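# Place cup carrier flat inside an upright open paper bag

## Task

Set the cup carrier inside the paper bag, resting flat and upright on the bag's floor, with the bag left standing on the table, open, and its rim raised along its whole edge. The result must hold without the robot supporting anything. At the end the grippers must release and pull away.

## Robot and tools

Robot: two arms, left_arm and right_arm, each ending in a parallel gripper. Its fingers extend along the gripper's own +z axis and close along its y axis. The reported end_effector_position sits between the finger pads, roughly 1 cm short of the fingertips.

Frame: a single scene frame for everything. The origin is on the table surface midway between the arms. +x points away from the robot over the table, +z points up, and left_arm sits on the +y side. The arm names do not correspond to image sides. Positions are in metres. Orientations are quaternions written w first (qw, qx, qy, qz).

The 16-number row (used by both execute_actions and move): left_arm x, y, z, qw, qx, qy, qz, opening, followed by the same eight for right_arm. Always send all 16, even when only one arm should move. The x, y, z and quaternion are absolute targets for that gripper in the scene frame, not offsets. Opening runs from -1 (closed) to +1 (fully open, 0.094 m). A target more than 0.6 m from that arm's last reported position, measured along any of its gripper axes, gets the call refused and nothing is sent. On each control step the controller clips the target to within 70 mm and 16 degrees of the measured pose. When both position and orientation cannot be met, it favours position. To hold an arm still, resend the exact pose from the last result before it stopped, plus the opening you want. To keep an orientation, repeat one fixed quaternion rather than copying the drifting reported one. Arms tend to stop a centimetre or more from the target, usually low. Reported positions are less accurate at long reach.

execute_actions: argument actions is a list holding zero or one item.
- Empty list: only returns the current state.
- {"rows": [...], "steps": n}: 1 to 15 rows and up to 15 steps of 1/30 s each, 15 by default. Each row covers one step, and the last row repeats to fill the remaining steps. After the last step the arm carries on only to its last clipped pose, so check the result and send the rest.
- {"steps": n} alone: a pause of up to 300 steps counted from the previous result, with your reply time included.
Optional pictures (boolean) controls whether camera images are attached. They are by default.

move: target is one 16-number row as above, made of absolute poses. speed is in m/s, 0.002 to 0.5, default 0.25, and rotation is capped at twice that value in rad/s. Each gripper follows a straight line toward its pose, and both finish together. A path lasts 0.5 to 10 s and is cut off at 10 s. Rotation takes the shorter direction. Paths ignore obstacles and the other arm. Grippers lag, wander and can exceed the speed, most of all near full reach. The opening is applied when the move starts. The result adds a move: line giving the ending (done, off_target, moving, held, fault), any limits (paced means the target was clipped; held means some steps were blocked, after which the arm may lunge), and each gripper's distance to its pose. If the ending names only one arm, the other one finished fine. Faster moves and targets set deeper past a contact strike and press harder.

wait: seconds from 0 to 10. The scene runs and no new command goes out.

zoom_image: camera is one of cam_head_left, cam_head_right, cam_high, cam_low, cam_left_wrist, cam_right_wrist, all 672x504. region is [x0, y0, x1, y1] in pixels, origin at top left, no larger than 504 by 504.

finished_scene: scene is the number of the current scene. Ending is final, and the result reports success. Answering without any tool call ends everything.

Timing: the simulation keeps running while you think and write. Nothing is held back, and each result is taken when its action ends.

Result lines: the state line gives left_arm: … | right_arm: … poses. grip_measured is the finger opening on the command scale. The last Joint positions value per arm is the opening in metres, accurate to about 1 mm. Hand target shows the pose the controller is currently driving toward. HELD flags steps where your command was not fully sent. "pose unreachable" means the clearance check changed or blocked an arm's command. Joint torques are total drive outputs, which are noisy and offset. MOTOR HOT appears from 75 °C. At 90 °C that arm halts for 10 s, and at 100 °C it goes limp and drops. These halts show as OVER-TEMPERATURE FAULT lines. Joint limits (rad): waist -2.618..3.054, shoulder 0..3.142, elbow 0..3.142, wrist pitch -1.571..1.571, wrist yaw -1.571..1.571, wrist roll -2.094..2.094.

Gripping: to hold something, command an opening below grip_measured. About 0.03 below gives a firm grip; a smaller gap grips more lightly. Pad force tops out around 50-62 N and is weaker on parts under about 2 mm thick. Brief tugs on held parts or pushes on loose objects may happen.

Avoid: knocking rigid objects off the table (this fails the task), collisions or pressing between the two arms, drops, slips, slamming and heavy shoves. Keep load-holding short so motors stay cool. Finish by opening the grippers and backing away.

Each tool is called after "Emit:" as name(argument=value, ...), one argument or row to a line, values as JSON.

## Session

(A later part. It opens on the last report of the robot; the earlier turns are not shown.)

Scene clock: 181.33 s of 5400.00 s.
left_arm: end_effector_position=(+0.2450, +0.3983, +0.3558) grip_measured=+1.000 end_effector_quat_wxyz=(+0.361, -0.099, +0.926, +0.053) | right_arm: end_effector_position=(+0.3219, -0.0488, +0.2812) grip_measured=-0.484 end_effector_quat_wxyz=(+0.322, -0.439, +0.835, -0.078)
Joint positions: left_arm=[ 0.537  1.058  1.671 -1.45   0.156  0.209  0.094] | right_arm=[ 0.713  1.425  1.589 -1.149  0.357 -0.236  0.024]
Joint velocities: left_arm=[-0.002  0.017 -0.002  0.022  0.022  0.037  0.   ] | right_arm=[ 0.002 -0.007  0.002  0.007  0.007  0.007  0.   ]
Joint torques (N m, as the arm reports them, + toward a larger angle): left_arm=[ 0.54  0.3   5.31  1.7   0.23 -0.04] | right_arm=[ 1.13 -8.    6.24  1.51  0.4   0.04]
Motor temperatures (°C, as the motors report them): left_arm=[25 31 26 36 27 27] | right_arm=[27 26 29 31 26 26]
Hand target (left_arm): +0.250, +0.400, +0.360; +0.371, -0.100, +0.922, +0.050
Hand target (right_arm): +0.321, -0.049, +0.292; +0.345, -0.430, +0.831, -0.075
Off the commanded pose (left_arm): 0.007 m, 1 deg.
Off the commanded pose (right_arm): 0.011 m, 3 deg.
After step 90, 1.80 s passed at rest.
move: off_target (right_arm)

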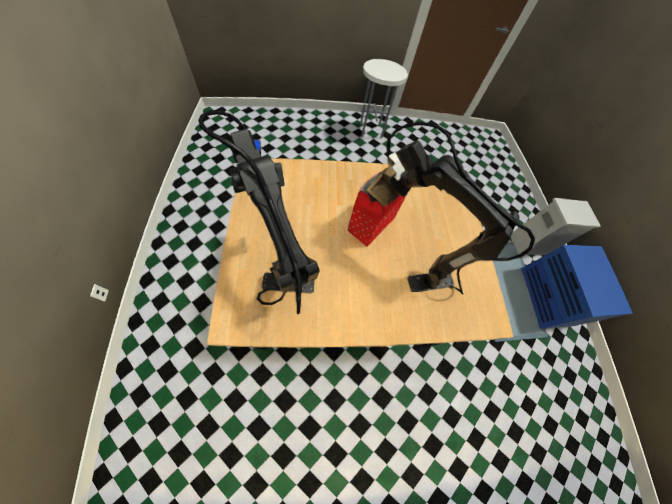

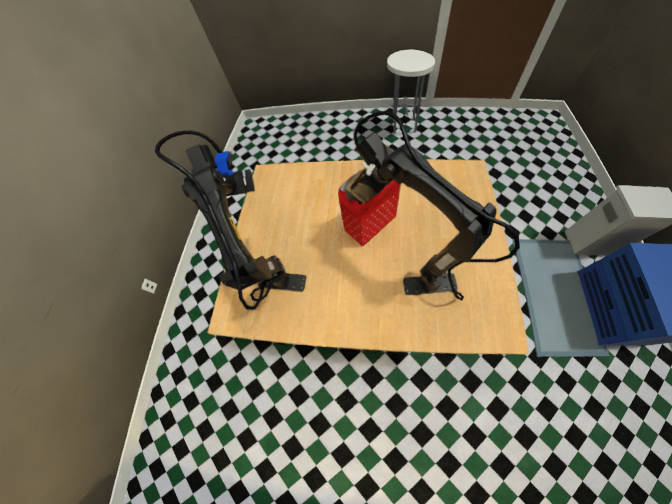

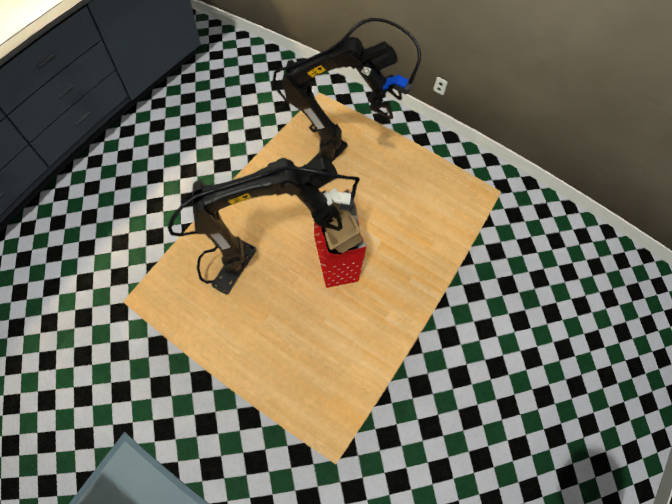

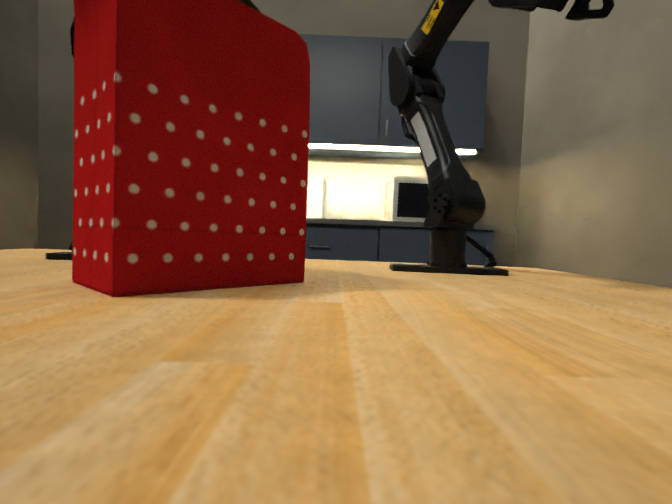

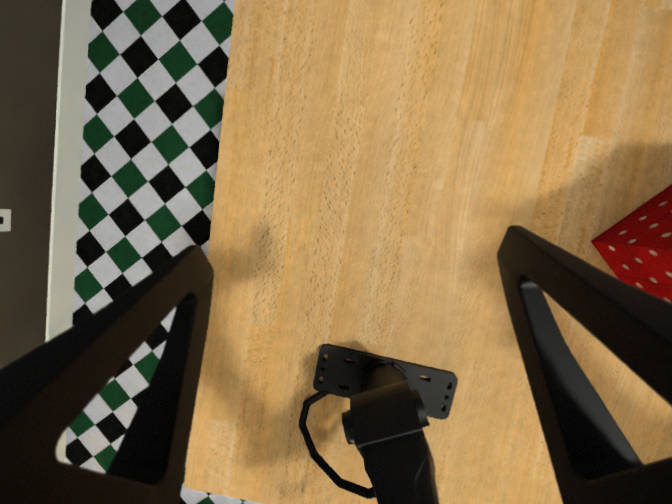

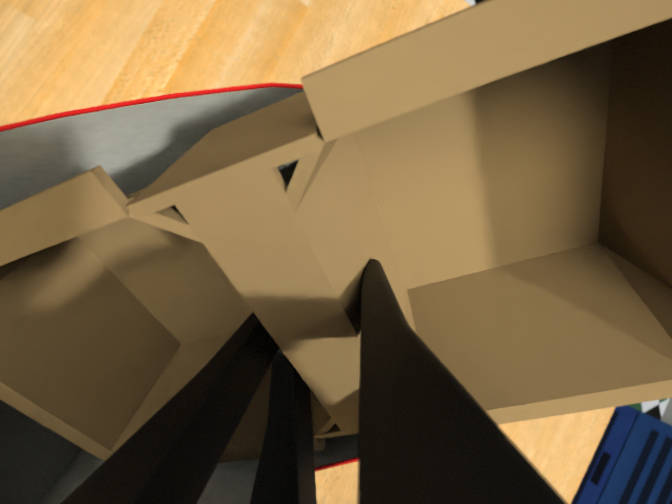

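Emit:
move(
  target=[0.25,0.40,0.36,0.37,-0.1,0.92,0.05,1,0.321,-0.037,0.252,0.293,-0.445,0.843,-0.067,-0.51],
  speed=0.035,
)

Emit:
zoom_image(
  camera="cam_high",
  region=[260,140,400,280],
)

Emit:
zoom_image(
  camera="cam_head_left",
  region=[330,130,450,250],
)

Scene clock: 186.50 s of 5400.00 s.
left_arm: end_effector_position=(+0.2450, +0.3983, +0.3558) grip_measured=+1.000 end_effector_quat_wxyz=(+0.361, -0.099, +0.926, +0.053) | right_arm: end_effector_position=(+0.3191, -0.0442, +0.2561) grip_measured=-0.484 end_effector_quat_wxyz=(+0.290, -0.445, +0.844, -0.072)
Joint positions: left_arm=[ 0.537  1.058  1.671 -1.45   0.156  0.209  0.094] | right_arm=[ 0.713  1.452  1.545 -1.142  0.326 -0.219  0.024]
Joint velocities: left_arm=[-0.007  0.012 -0.012 -0.007  0.037  0.007  0.   ] | right_arm=[ 0.002  0.002 -0.002 -0.037 -0.022  0.022 -0.   ]
Joint torques (N m, as the arm reports them, + toward a larger angle): left_arm=[ 0.55  0.3   5.34  1.72  0.23 -0.03] | right_arm=[ 0.83 -4.73  6.35  1.45  0.15  0.09]
Motor temperatures (°C, as the motors report them): left_arm=[25 30 26 36 27 27] | right_arm=[27 26 29 31 26 26]
Hand target (left_arm): +0.250, +0.400, +0.360; +0.371, -0.100, +0.922, +0.050
Hand target (right_arm): +0.320, -0.038, +0.252; +0.293, -0.445, +0.844, -0.067
Off the commanded pose (left_arm): 0.007 m, 1 deg.
Off the commanded pose (right_arm): 0.009 m, 1 deg.
After step 90, 0.97 s passed at rest.
move: done

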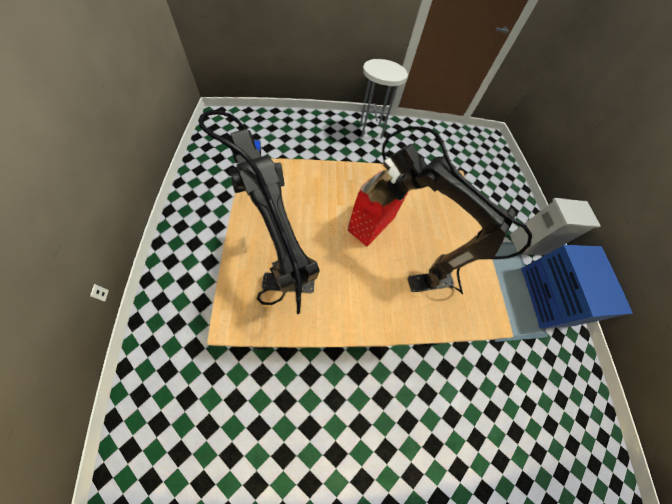

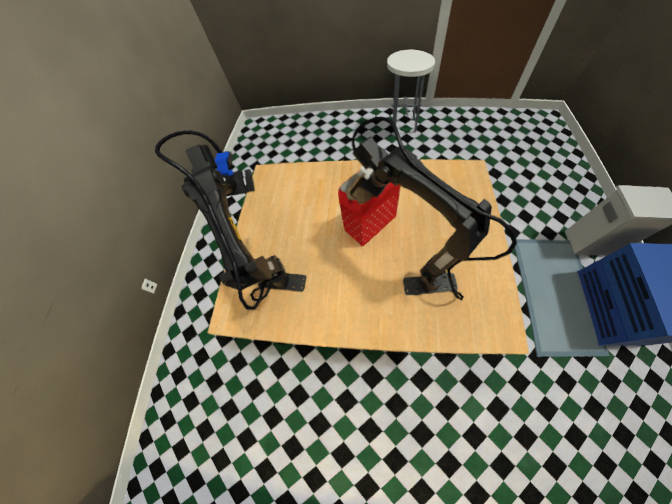

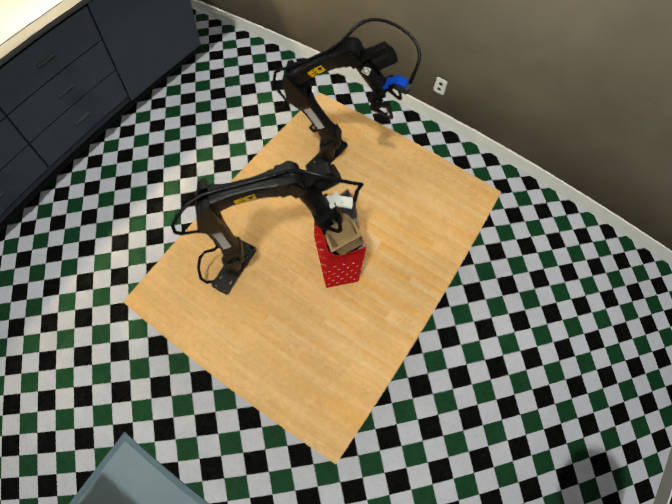

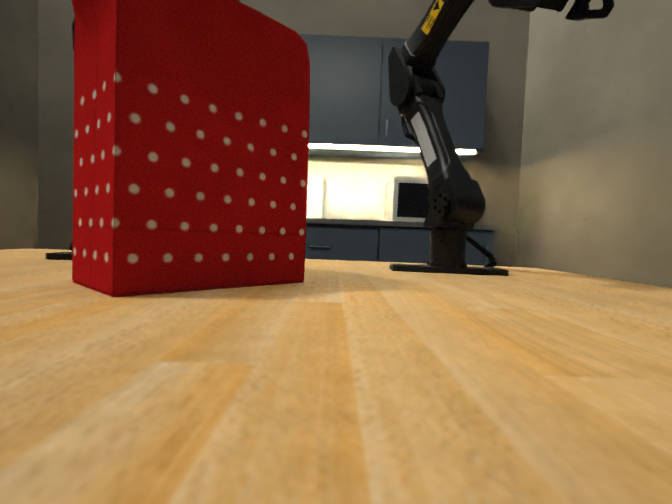

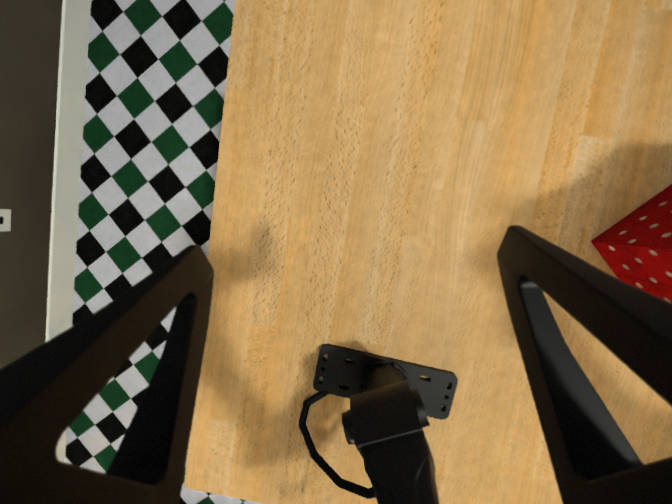

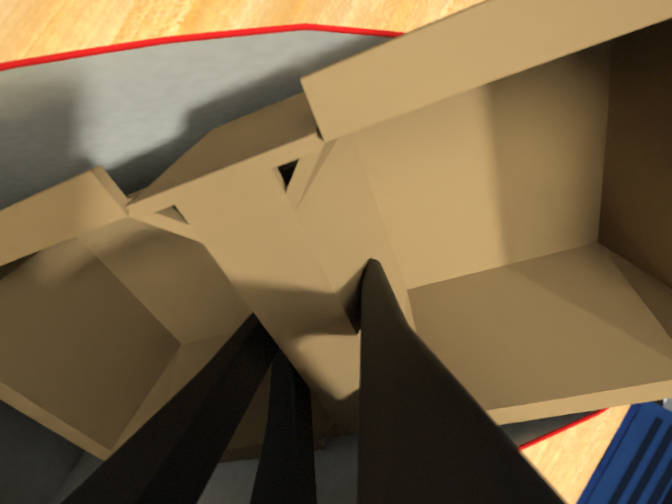

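Region (260, 140, 400, 280) of cam_high's 672x504 image, scaled by 3.600, with more detail than that image has.

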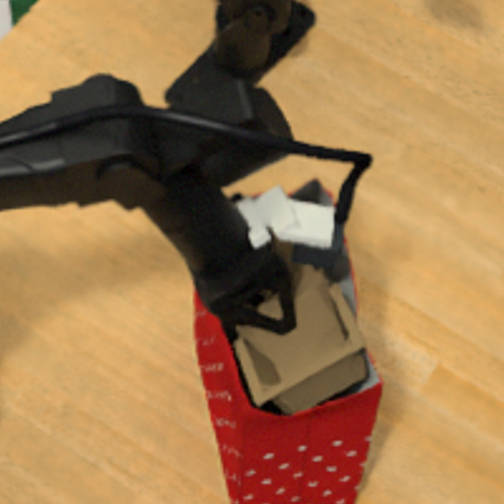

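Region (330, 130, 450, 250) of cam_head_left's 672x504 image, scaled by 4.200, with more detail than that image has.

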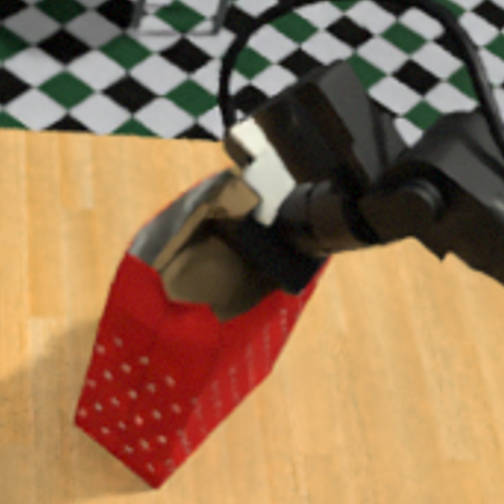

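Emit:
execute_actions(
  actions=[],
)

Emit:
move(
  target=[0.25,0.40,0.36,0.37,-0.1,0.92,0.05,1,0.317,-0.026,0.25,0.293,-0.445,0.843,-0.067,-0.51],
  speed=0.03,
)

Emit:
zoom_image(
  camera="cam_high",
  region=[240,120,420,300],
)

Emit:
zoom_image(
  camera="cam_head_left",
  region=[320,120,460,260],
)

Scene clock: 198.23 s of 5400.00 s.
left_arm: end_effector_position=(+0.2450, +0.3983, +0.3558) grip_measured=+1.000 end_effector_quat_wxyz=(+0.361, -0.099, +0.926, +0.053) | right_arm: end_effector_position=(+0.3191, -0.0440, +0.2561) grip_measured=-0.484 end_effector_quat_wxyz=(+0.291, -0.445, +0.844, -0.071)
Joint positions: left_arm=[ 0.537  1.058  1.671 -1.45   0.156  0.209  0.094] | right_arm=[ 0.713  1.452  1.545 -1.141  0.325 -0.219  0.024]
Joint velocities: left_arm=[ 0.002 -0.002 -0.017  0.022 -0.037  0.022  0.   ] | right_arm=[ 0.002 -0.007 -0.007 -0.022  0.066 -0.037  0.001]
Joint torques (N m, as the arm reports them, + toward a larger angle): left_arm=[ 0.58  0.41  5.27  1.68  0.22 -0.04] | right_arm=[ 0.82 -4.78  6.39  1.42  0.16  0.07]
Motor temperatures (°C, as the motors report them): left_arm=[25 30 26 36 27 27] | right_arm=[27 26 29 31 26 26]
Hand target (left_arm): +0.250, +0.400, +0.360; +0.371, -0.100, +0.922, +0.050
Hand target (right_arm): +0.320, -0.038, +0.252; +0.293, -0.445, +0.844, -0.067
Off the commanded pose (left_arm): 0.007 m, 1 deg.
Off the commanded pose (right_arm): 0.008 m, 1 deg.
Steps of this call (steps 1 to 90: nothing new was sent; then 8.73 s passed at rest). Readings (end_effector_position):
1: left_arm (+0.2450, +0.3983, +0.3558) | right_arm (+0.3191, -0.0441, +0.2561)
2: left_arm (+0.2450, +0.3983, +0.3558) | right_arm (+0.3191, -0.0441, +0.2561)
4: left_arm (+0.2450, +0.3983, +0.3558) | right_arm (+0.3191, -0.0440, +0.2561)
8: left_arm (+0.2450, +0.3983, +0.3558) | right_arm (+0.3191, -0.0440, +0.2561)
90: the state above

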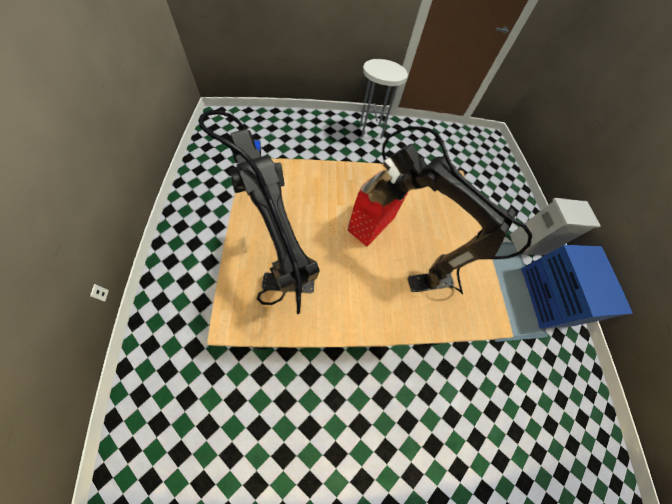

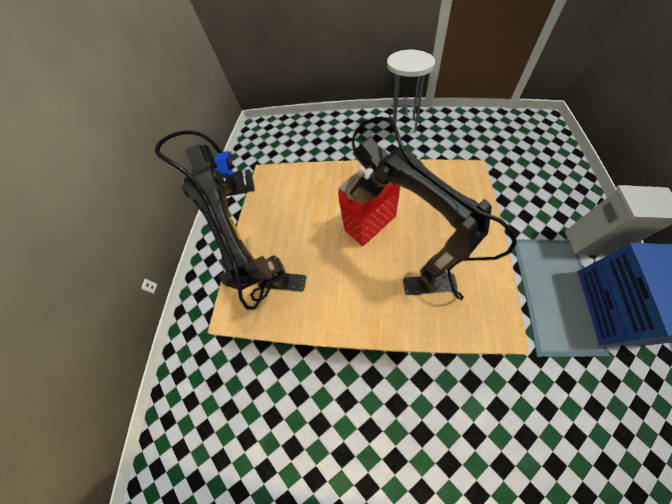

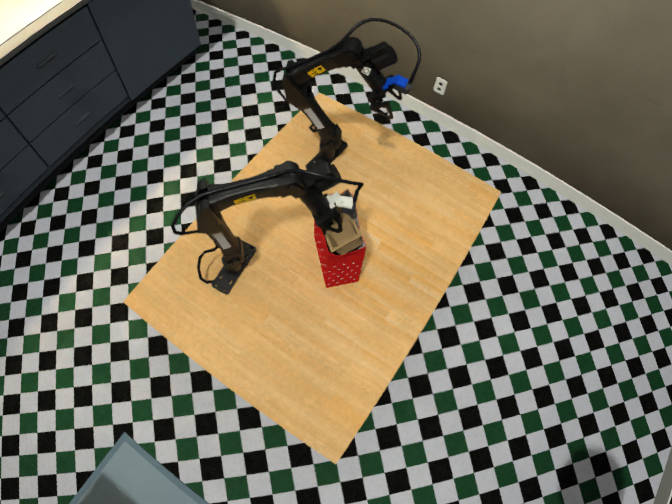

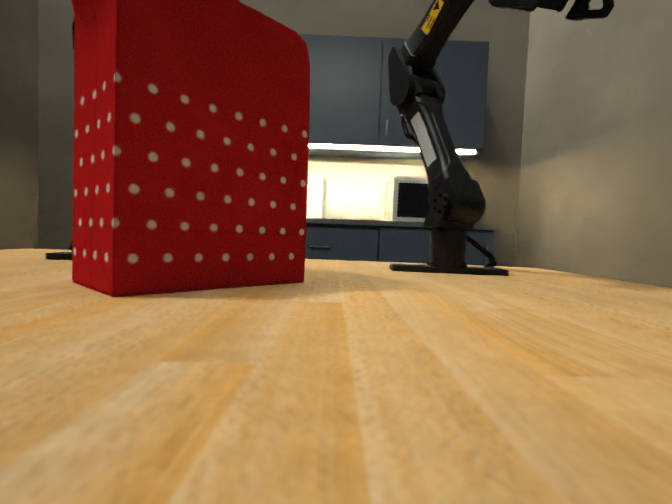

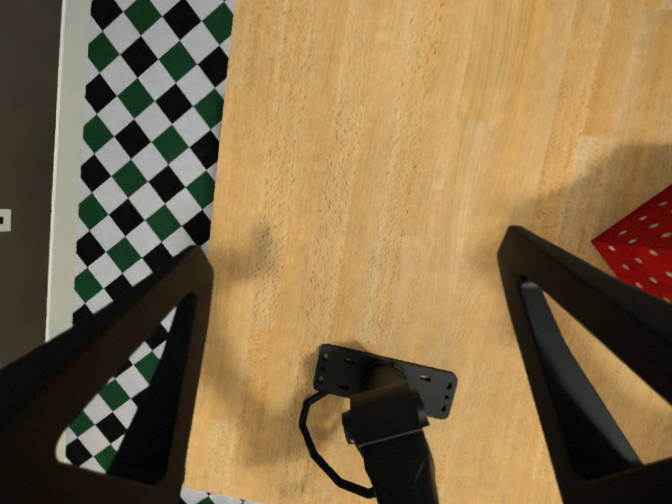

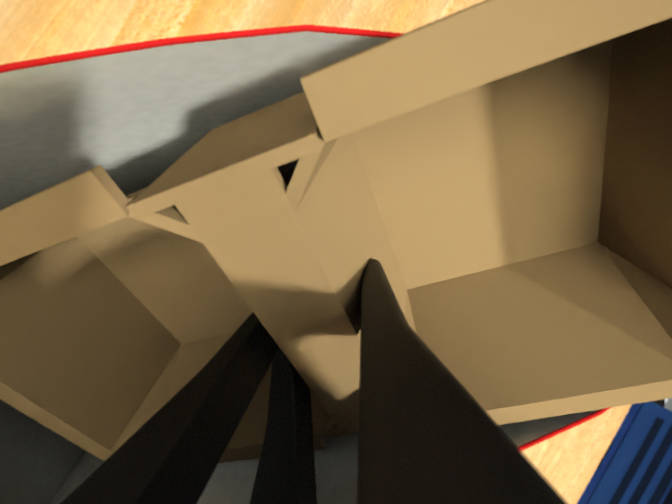

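Scene clock: 199.13 s of 5400.00 s.
left_arm: end_effector_position=(+0.2450, +0.3983, +0.3558) grip_measured=+1.000 end_effector_quat_wxyz=(+0.361, -0.099, +0.926, +0.053) | right_arm: end_effector_position=(+0.3134, -0.0318, +0.2477) grip_measured=-0.484 end_effector_quat_wxyz=(+0.282, -0.450, +0.845, -0.066)
Joint positions: left_arm=[ 0.537  1.058  1.671 -1.45   0.156  0.209  0.094] | right_arm=[ 0.749  1.478  1.545 -1.141  0.325 -0.187  0.024]
Joint velocities: left_arm=[-0.012  0.002 -0.012  0.022 -0.022 -0.081  0.   ] | right_arm=[ 0.002 -0.002 -0.002 -0.007 -0.066 -0.022 -0.001]
Joint torques (N m, as the arm reports them, + toward a larger angle): left_arm=[ 0.55  0.35  5.28  1.69  0.25 -0.03] | right_arm=[ 0.97 -5.24  7.77  1.34  0.38  0.03]
Motor temperatures (°C, as the motors report them): left_arm=[25 30 26 36 27 27] | right_arm=[27 26 29 31 26 26]
Hand target (left_arm): +0.250, +0.400, +0.360; +0.371, -0.100, +0.922, +0.050
Hand target (right_arm): +0.317, -0.026, +0.250; +0.293, -0.445, +0.843, -0.067
Off the commanded pose (left_arm): 0.007 m, 1 deg.
Off the commanded pose (right_arm): 0.007 m, 1 deg.
move: done

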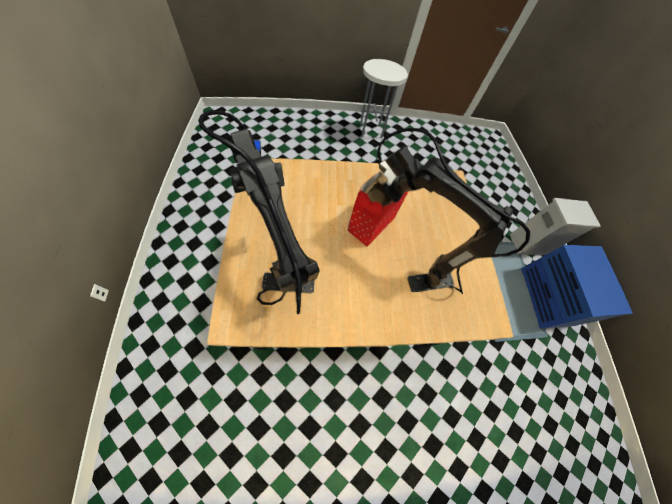

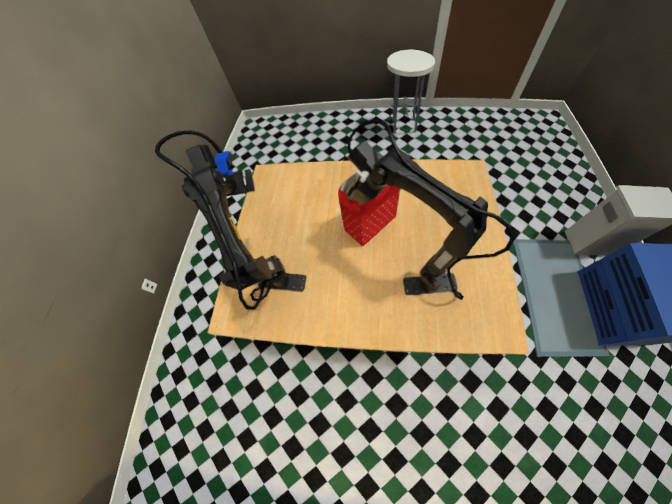

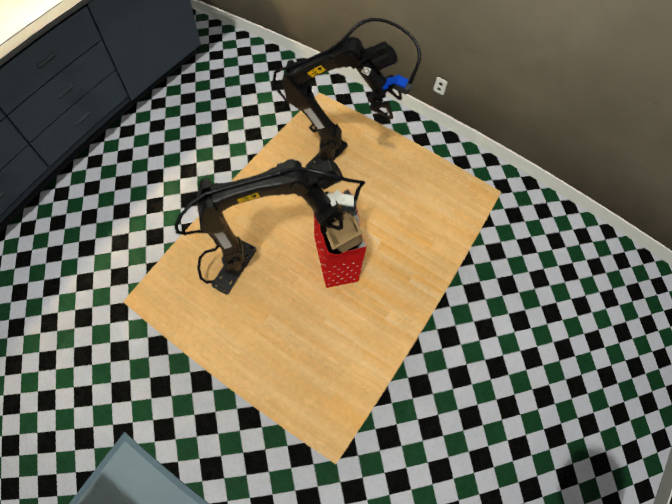

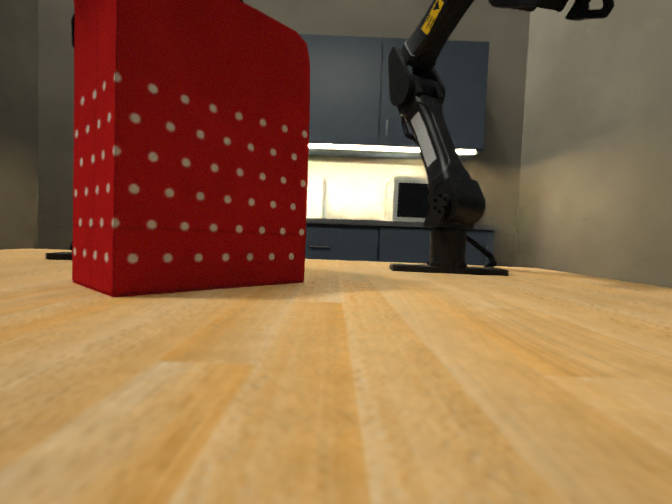

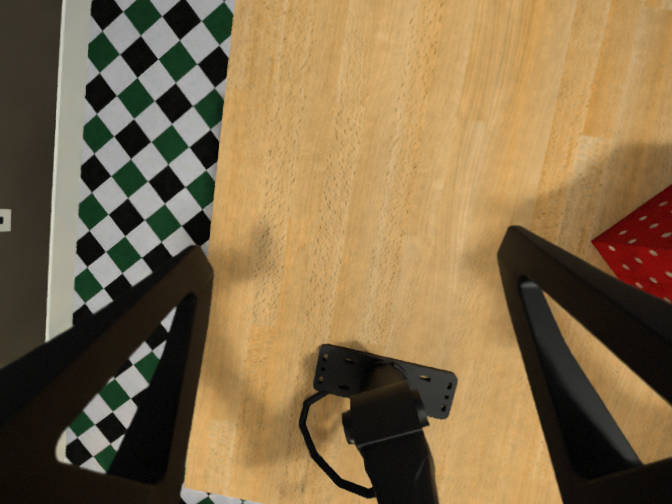

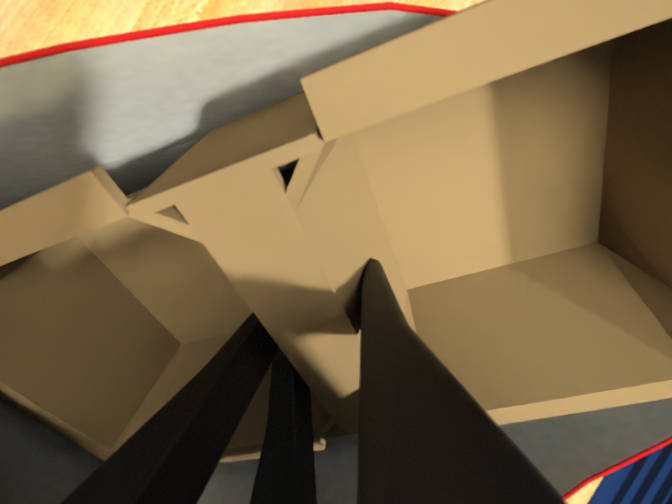

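Region (240, 120, 420, 300) of cam_high's 672x504 image, scaled by 2.800, with more detail than that image has.

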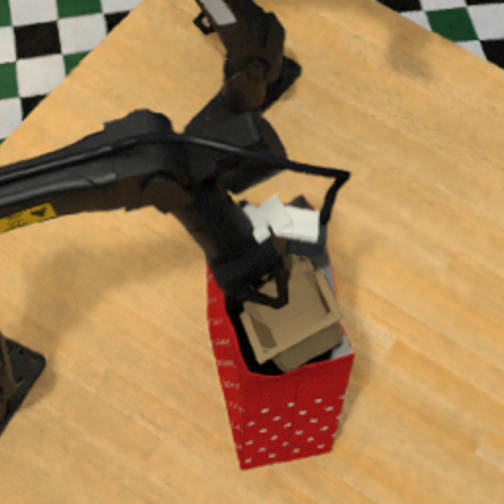

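Region (320, 120, 460, 260) of cam_head_left's 672x504 image, scaled by 3.600, with more detail than that image has.

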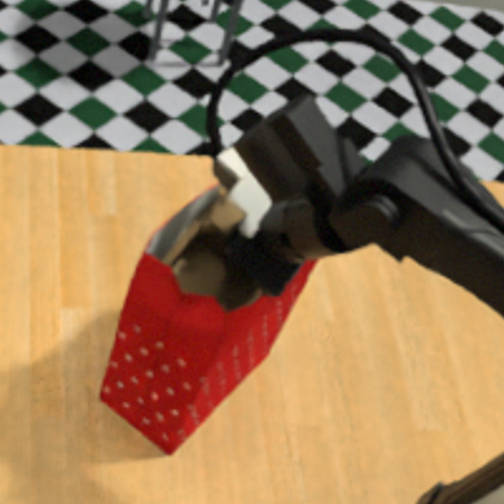

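Emit:
move(
  target=[0.25,0.40,0.36,0.37,-0.1,0.92,0.05,1,0.312,-0.027,0.238,0.25,-0.428,0.865,0.015,-0.51],
  speed=0.03,
)

Emit:
zoom_image(
  camera="cam_high",
  region=[270,160,410,300],
)

Emit:
zoom_image(
  camera="cam_head_right",
  region=[310,130,440,260],
)

Scene clock: 205.10 s of 5400.00 s.
left_arm: end_effector_position=(+0.2450, +0.3983, +0.3558) grip_measured=+1.000 end_effector_quat_wxyz=(+0.361, -0.099, +0.926, +0.053) | right_arm: end_effector_position=(+0.3088, -0.0266, +0.2410) grip_measured=-0.484 end_effector_quat_wxyz=(+0.254, -0.435, +0.864, +0.013)
Joint positions: left_arm=[ 0.537  1.058  1.671 -1.45   0.156  0.209  0.094] | right_arm=[ 0.676  1.478  1.545 -1.141  0.138 -0.167  0.024]
Joint velocities: left_arm=[ 0.002 -0.022  0.002 -0.081 -0.066  0.022  0.   ] | right_arm=[-0.002 -0.002 -0.007 -0.022 -0.037 -0.066 -0.001]
Joint torques (N m, as the arm reports them, + toward a larger angle): left_arm=[ 0.53  0.36  5.39  1.69  0.24 -0.03] | right_arm=[-1.06 -5.12  7.55  1.16  0.    0.06]
Motor temperatures (°C, as the motors report them): left_arm=[25 29 26 37 27 27] | right_arm=[27 26 29 31 26 26]
Hand target (left_arm): +0.250, +0.400, +0.360; +0.371, -0.100, +0.922, +0.050
Hand target (right_arm): +0.312, -0.027, +0.238; +0.250, -0.429, +0.868, +0.016
Off the commanded pose (left_arm): 0.007 m, 1 deg.
Off the commanded pose (right_arm): 0.004 m, 1 deg.
move: done

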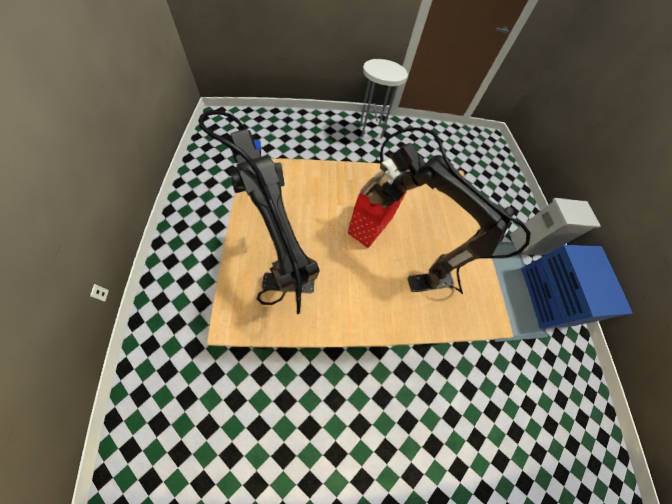

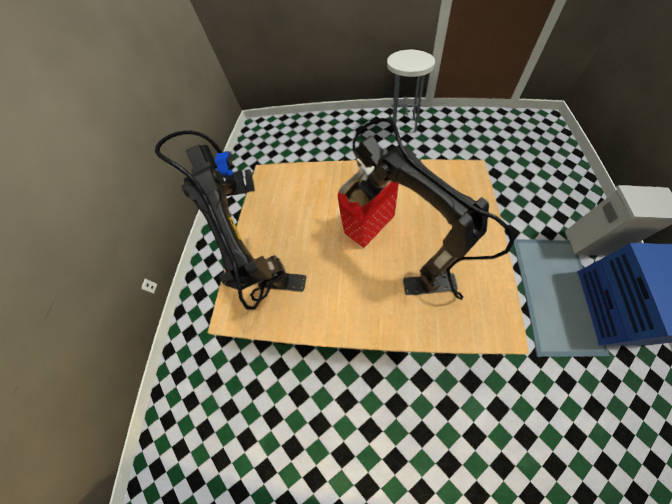

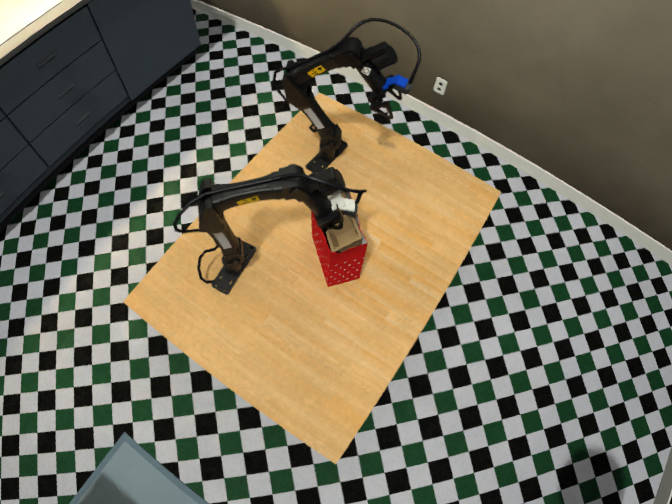

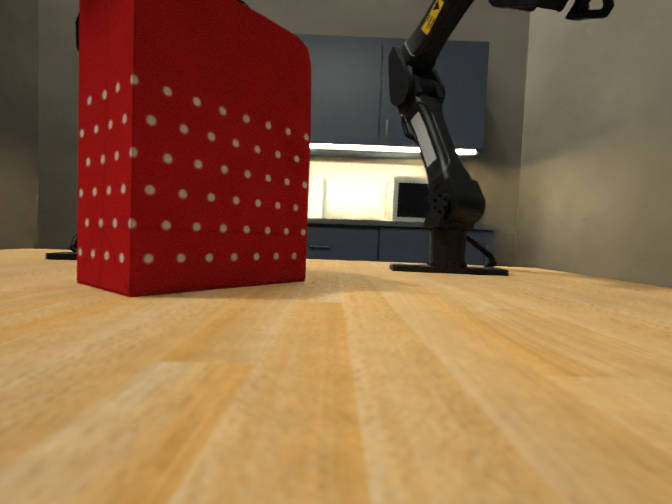

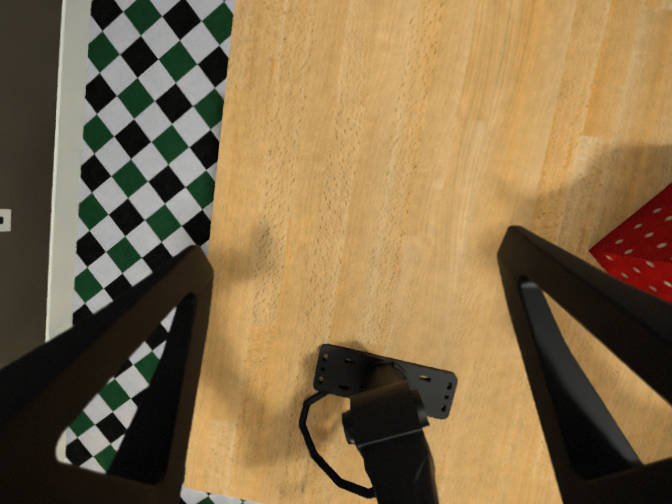

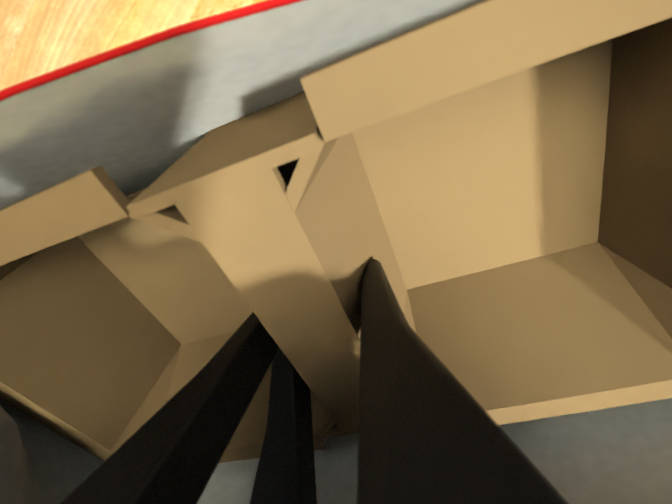

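Region (270, 160, 410, 300) of cam_high's 672x504 image, scaled by 3.600, with more detail than that image has.

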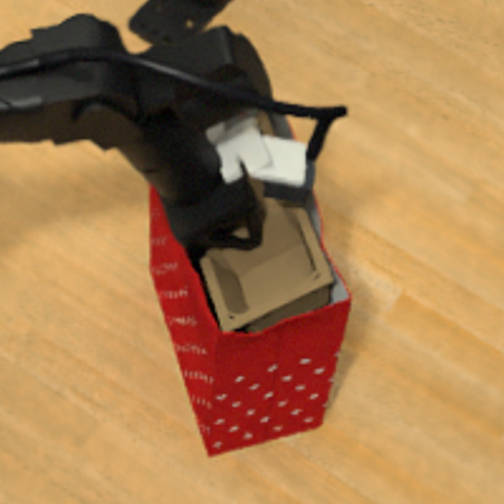

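Region (310, 130, 440, 260) of cam_head_right's 672x504 image, scaled by 3.877, with more detail than that image has.

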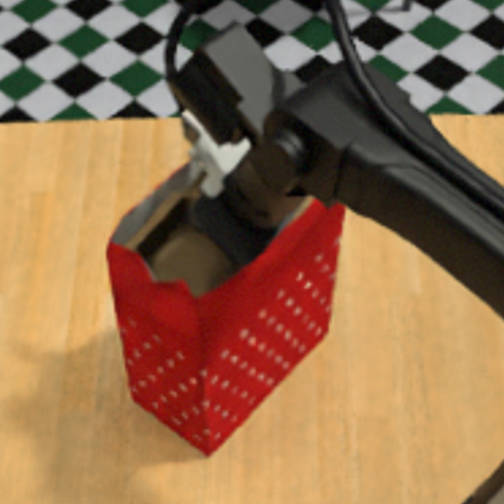

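Emit:
move(
  target=[0.25,0.40,0.36,0.37,-0.1,0.92,0.05,1,0.311,-0.028,0.215,0.2,-0.425,0.88,0.06,-0.51],
  speed=0.03,
)

Emit:
zoom_image(
  camera="cam_high",
  region=[270,160,410,300],
)

Emit:
zoom_image(
  camera="cam_head_right",
  region=[310,130,440,260],
)

Scene clock: 211.53 s of 5400.00 s.
left_arm: end_effector_position=(+0.2450, +0.3983, +0.3558) grip_measured=+1.000 end_effector_quat_wxyz=(+0.361, -0.099, +0.926, +0.053) | right_arm: end_effector_position=(+0.3099, -0.0253, +0.2228) grip_measured=-0.484 end_effector_quat_wxyz=(+0.212, -0.425, +0.878, +0.061)
Joint positions: left_arm=[ 0.537  1.058  1.671 -1.45   0.156  0.209  0.094] | right_arm=[ 0.608  1.515  1.535 -1.145  0.    -0.168  0.024]
Joint velocities: left_arm=[-0.002  0.002 -0.002  0.022 -0.007 -0.007  0.   ] | right_arm=[ 0.007  0.012  0.002 -0.022 -0.037  0.051 -0.   ]
Joint torques (N m, as the arm reports them, + toward a larger angle): left_arm=[ 0.53  0.36  5.29  1.73  0.23 -0.04] | right_arm=[-1.12 -5.56  6.4   1.   -0.05 -0.09]
Motor temperatures (°C, as the motors report them): left_arm=[25 29 26 37 27 27] | right_arm=[27 26 29 30 26 26]
Hand target (left_arm): +0.250, +0.400, +0.360; +0.371, -0.100, +0.922, +0.050
Hand target (right_arm): +0.310, -0.028, +0.216; +0.200, -0.425, +0.881, +0.061
Off the commanded pose (left_arm): 0.007 m, 1 deg.
Off the commanded pose (right_arm): 0.008 m, 1 deg.
After step 90, 0.77 s passed at rest.
move: done

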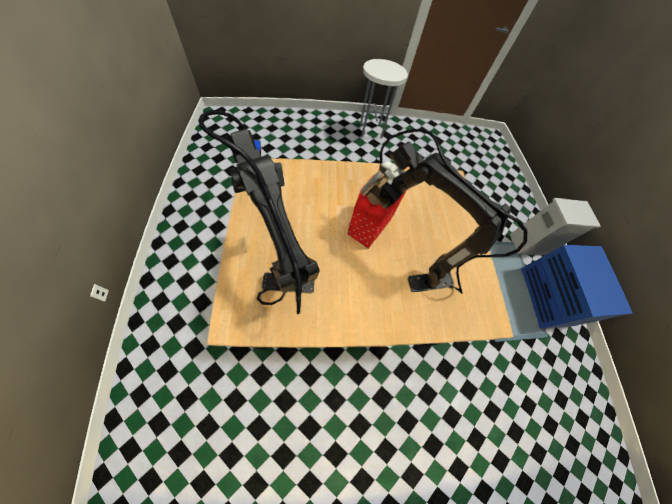

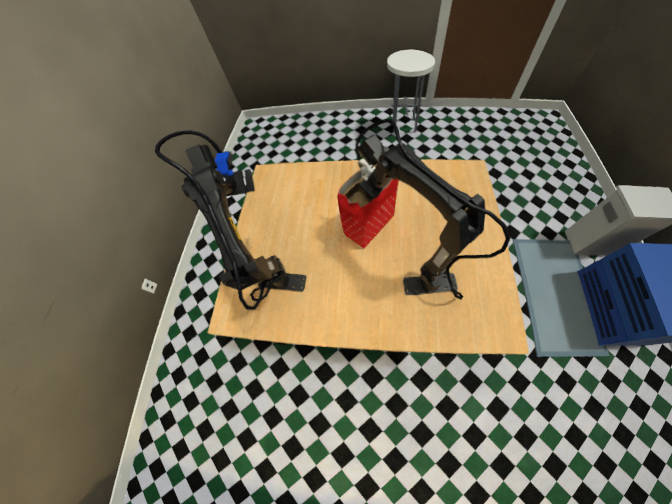

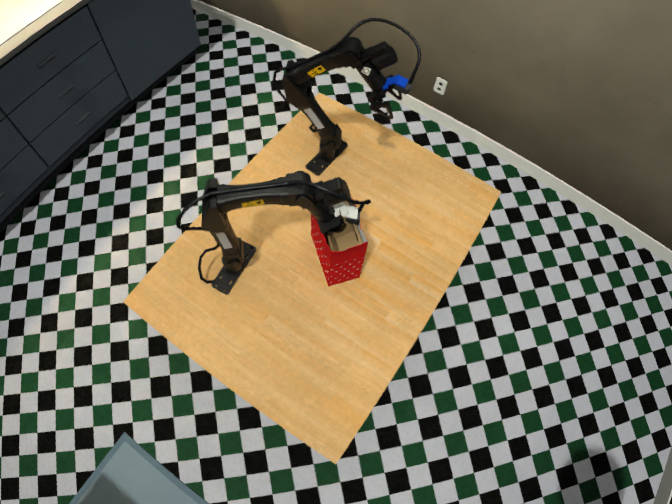

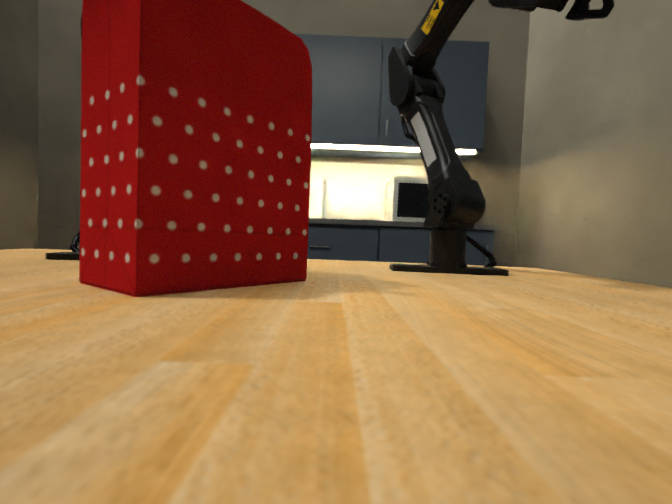

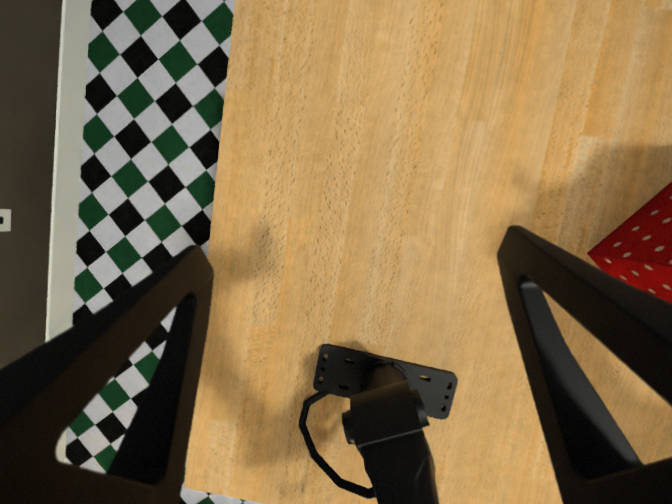

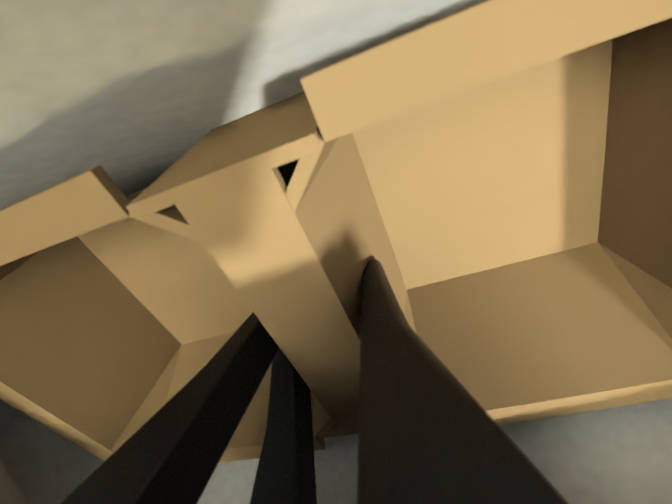

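Region (270, 160, 410, 300) of cam_high's 672x504 image, scaled by 3.600, with more detail than that image has.

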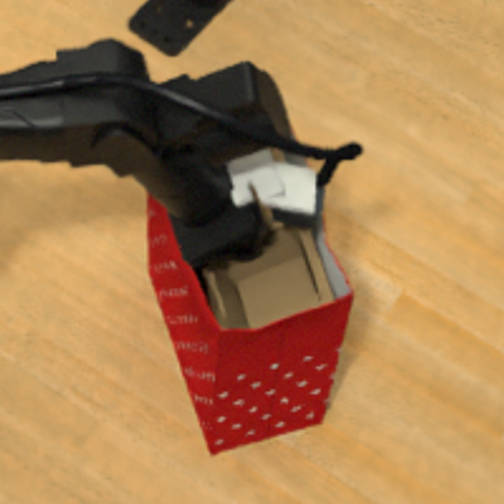

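Region (310, 130, 440, 260) of cam_head_right's 672x504 image, scaled by 3.877, with more detail than that image has.

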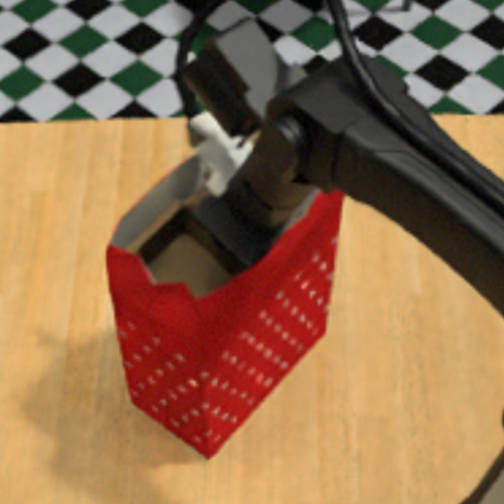

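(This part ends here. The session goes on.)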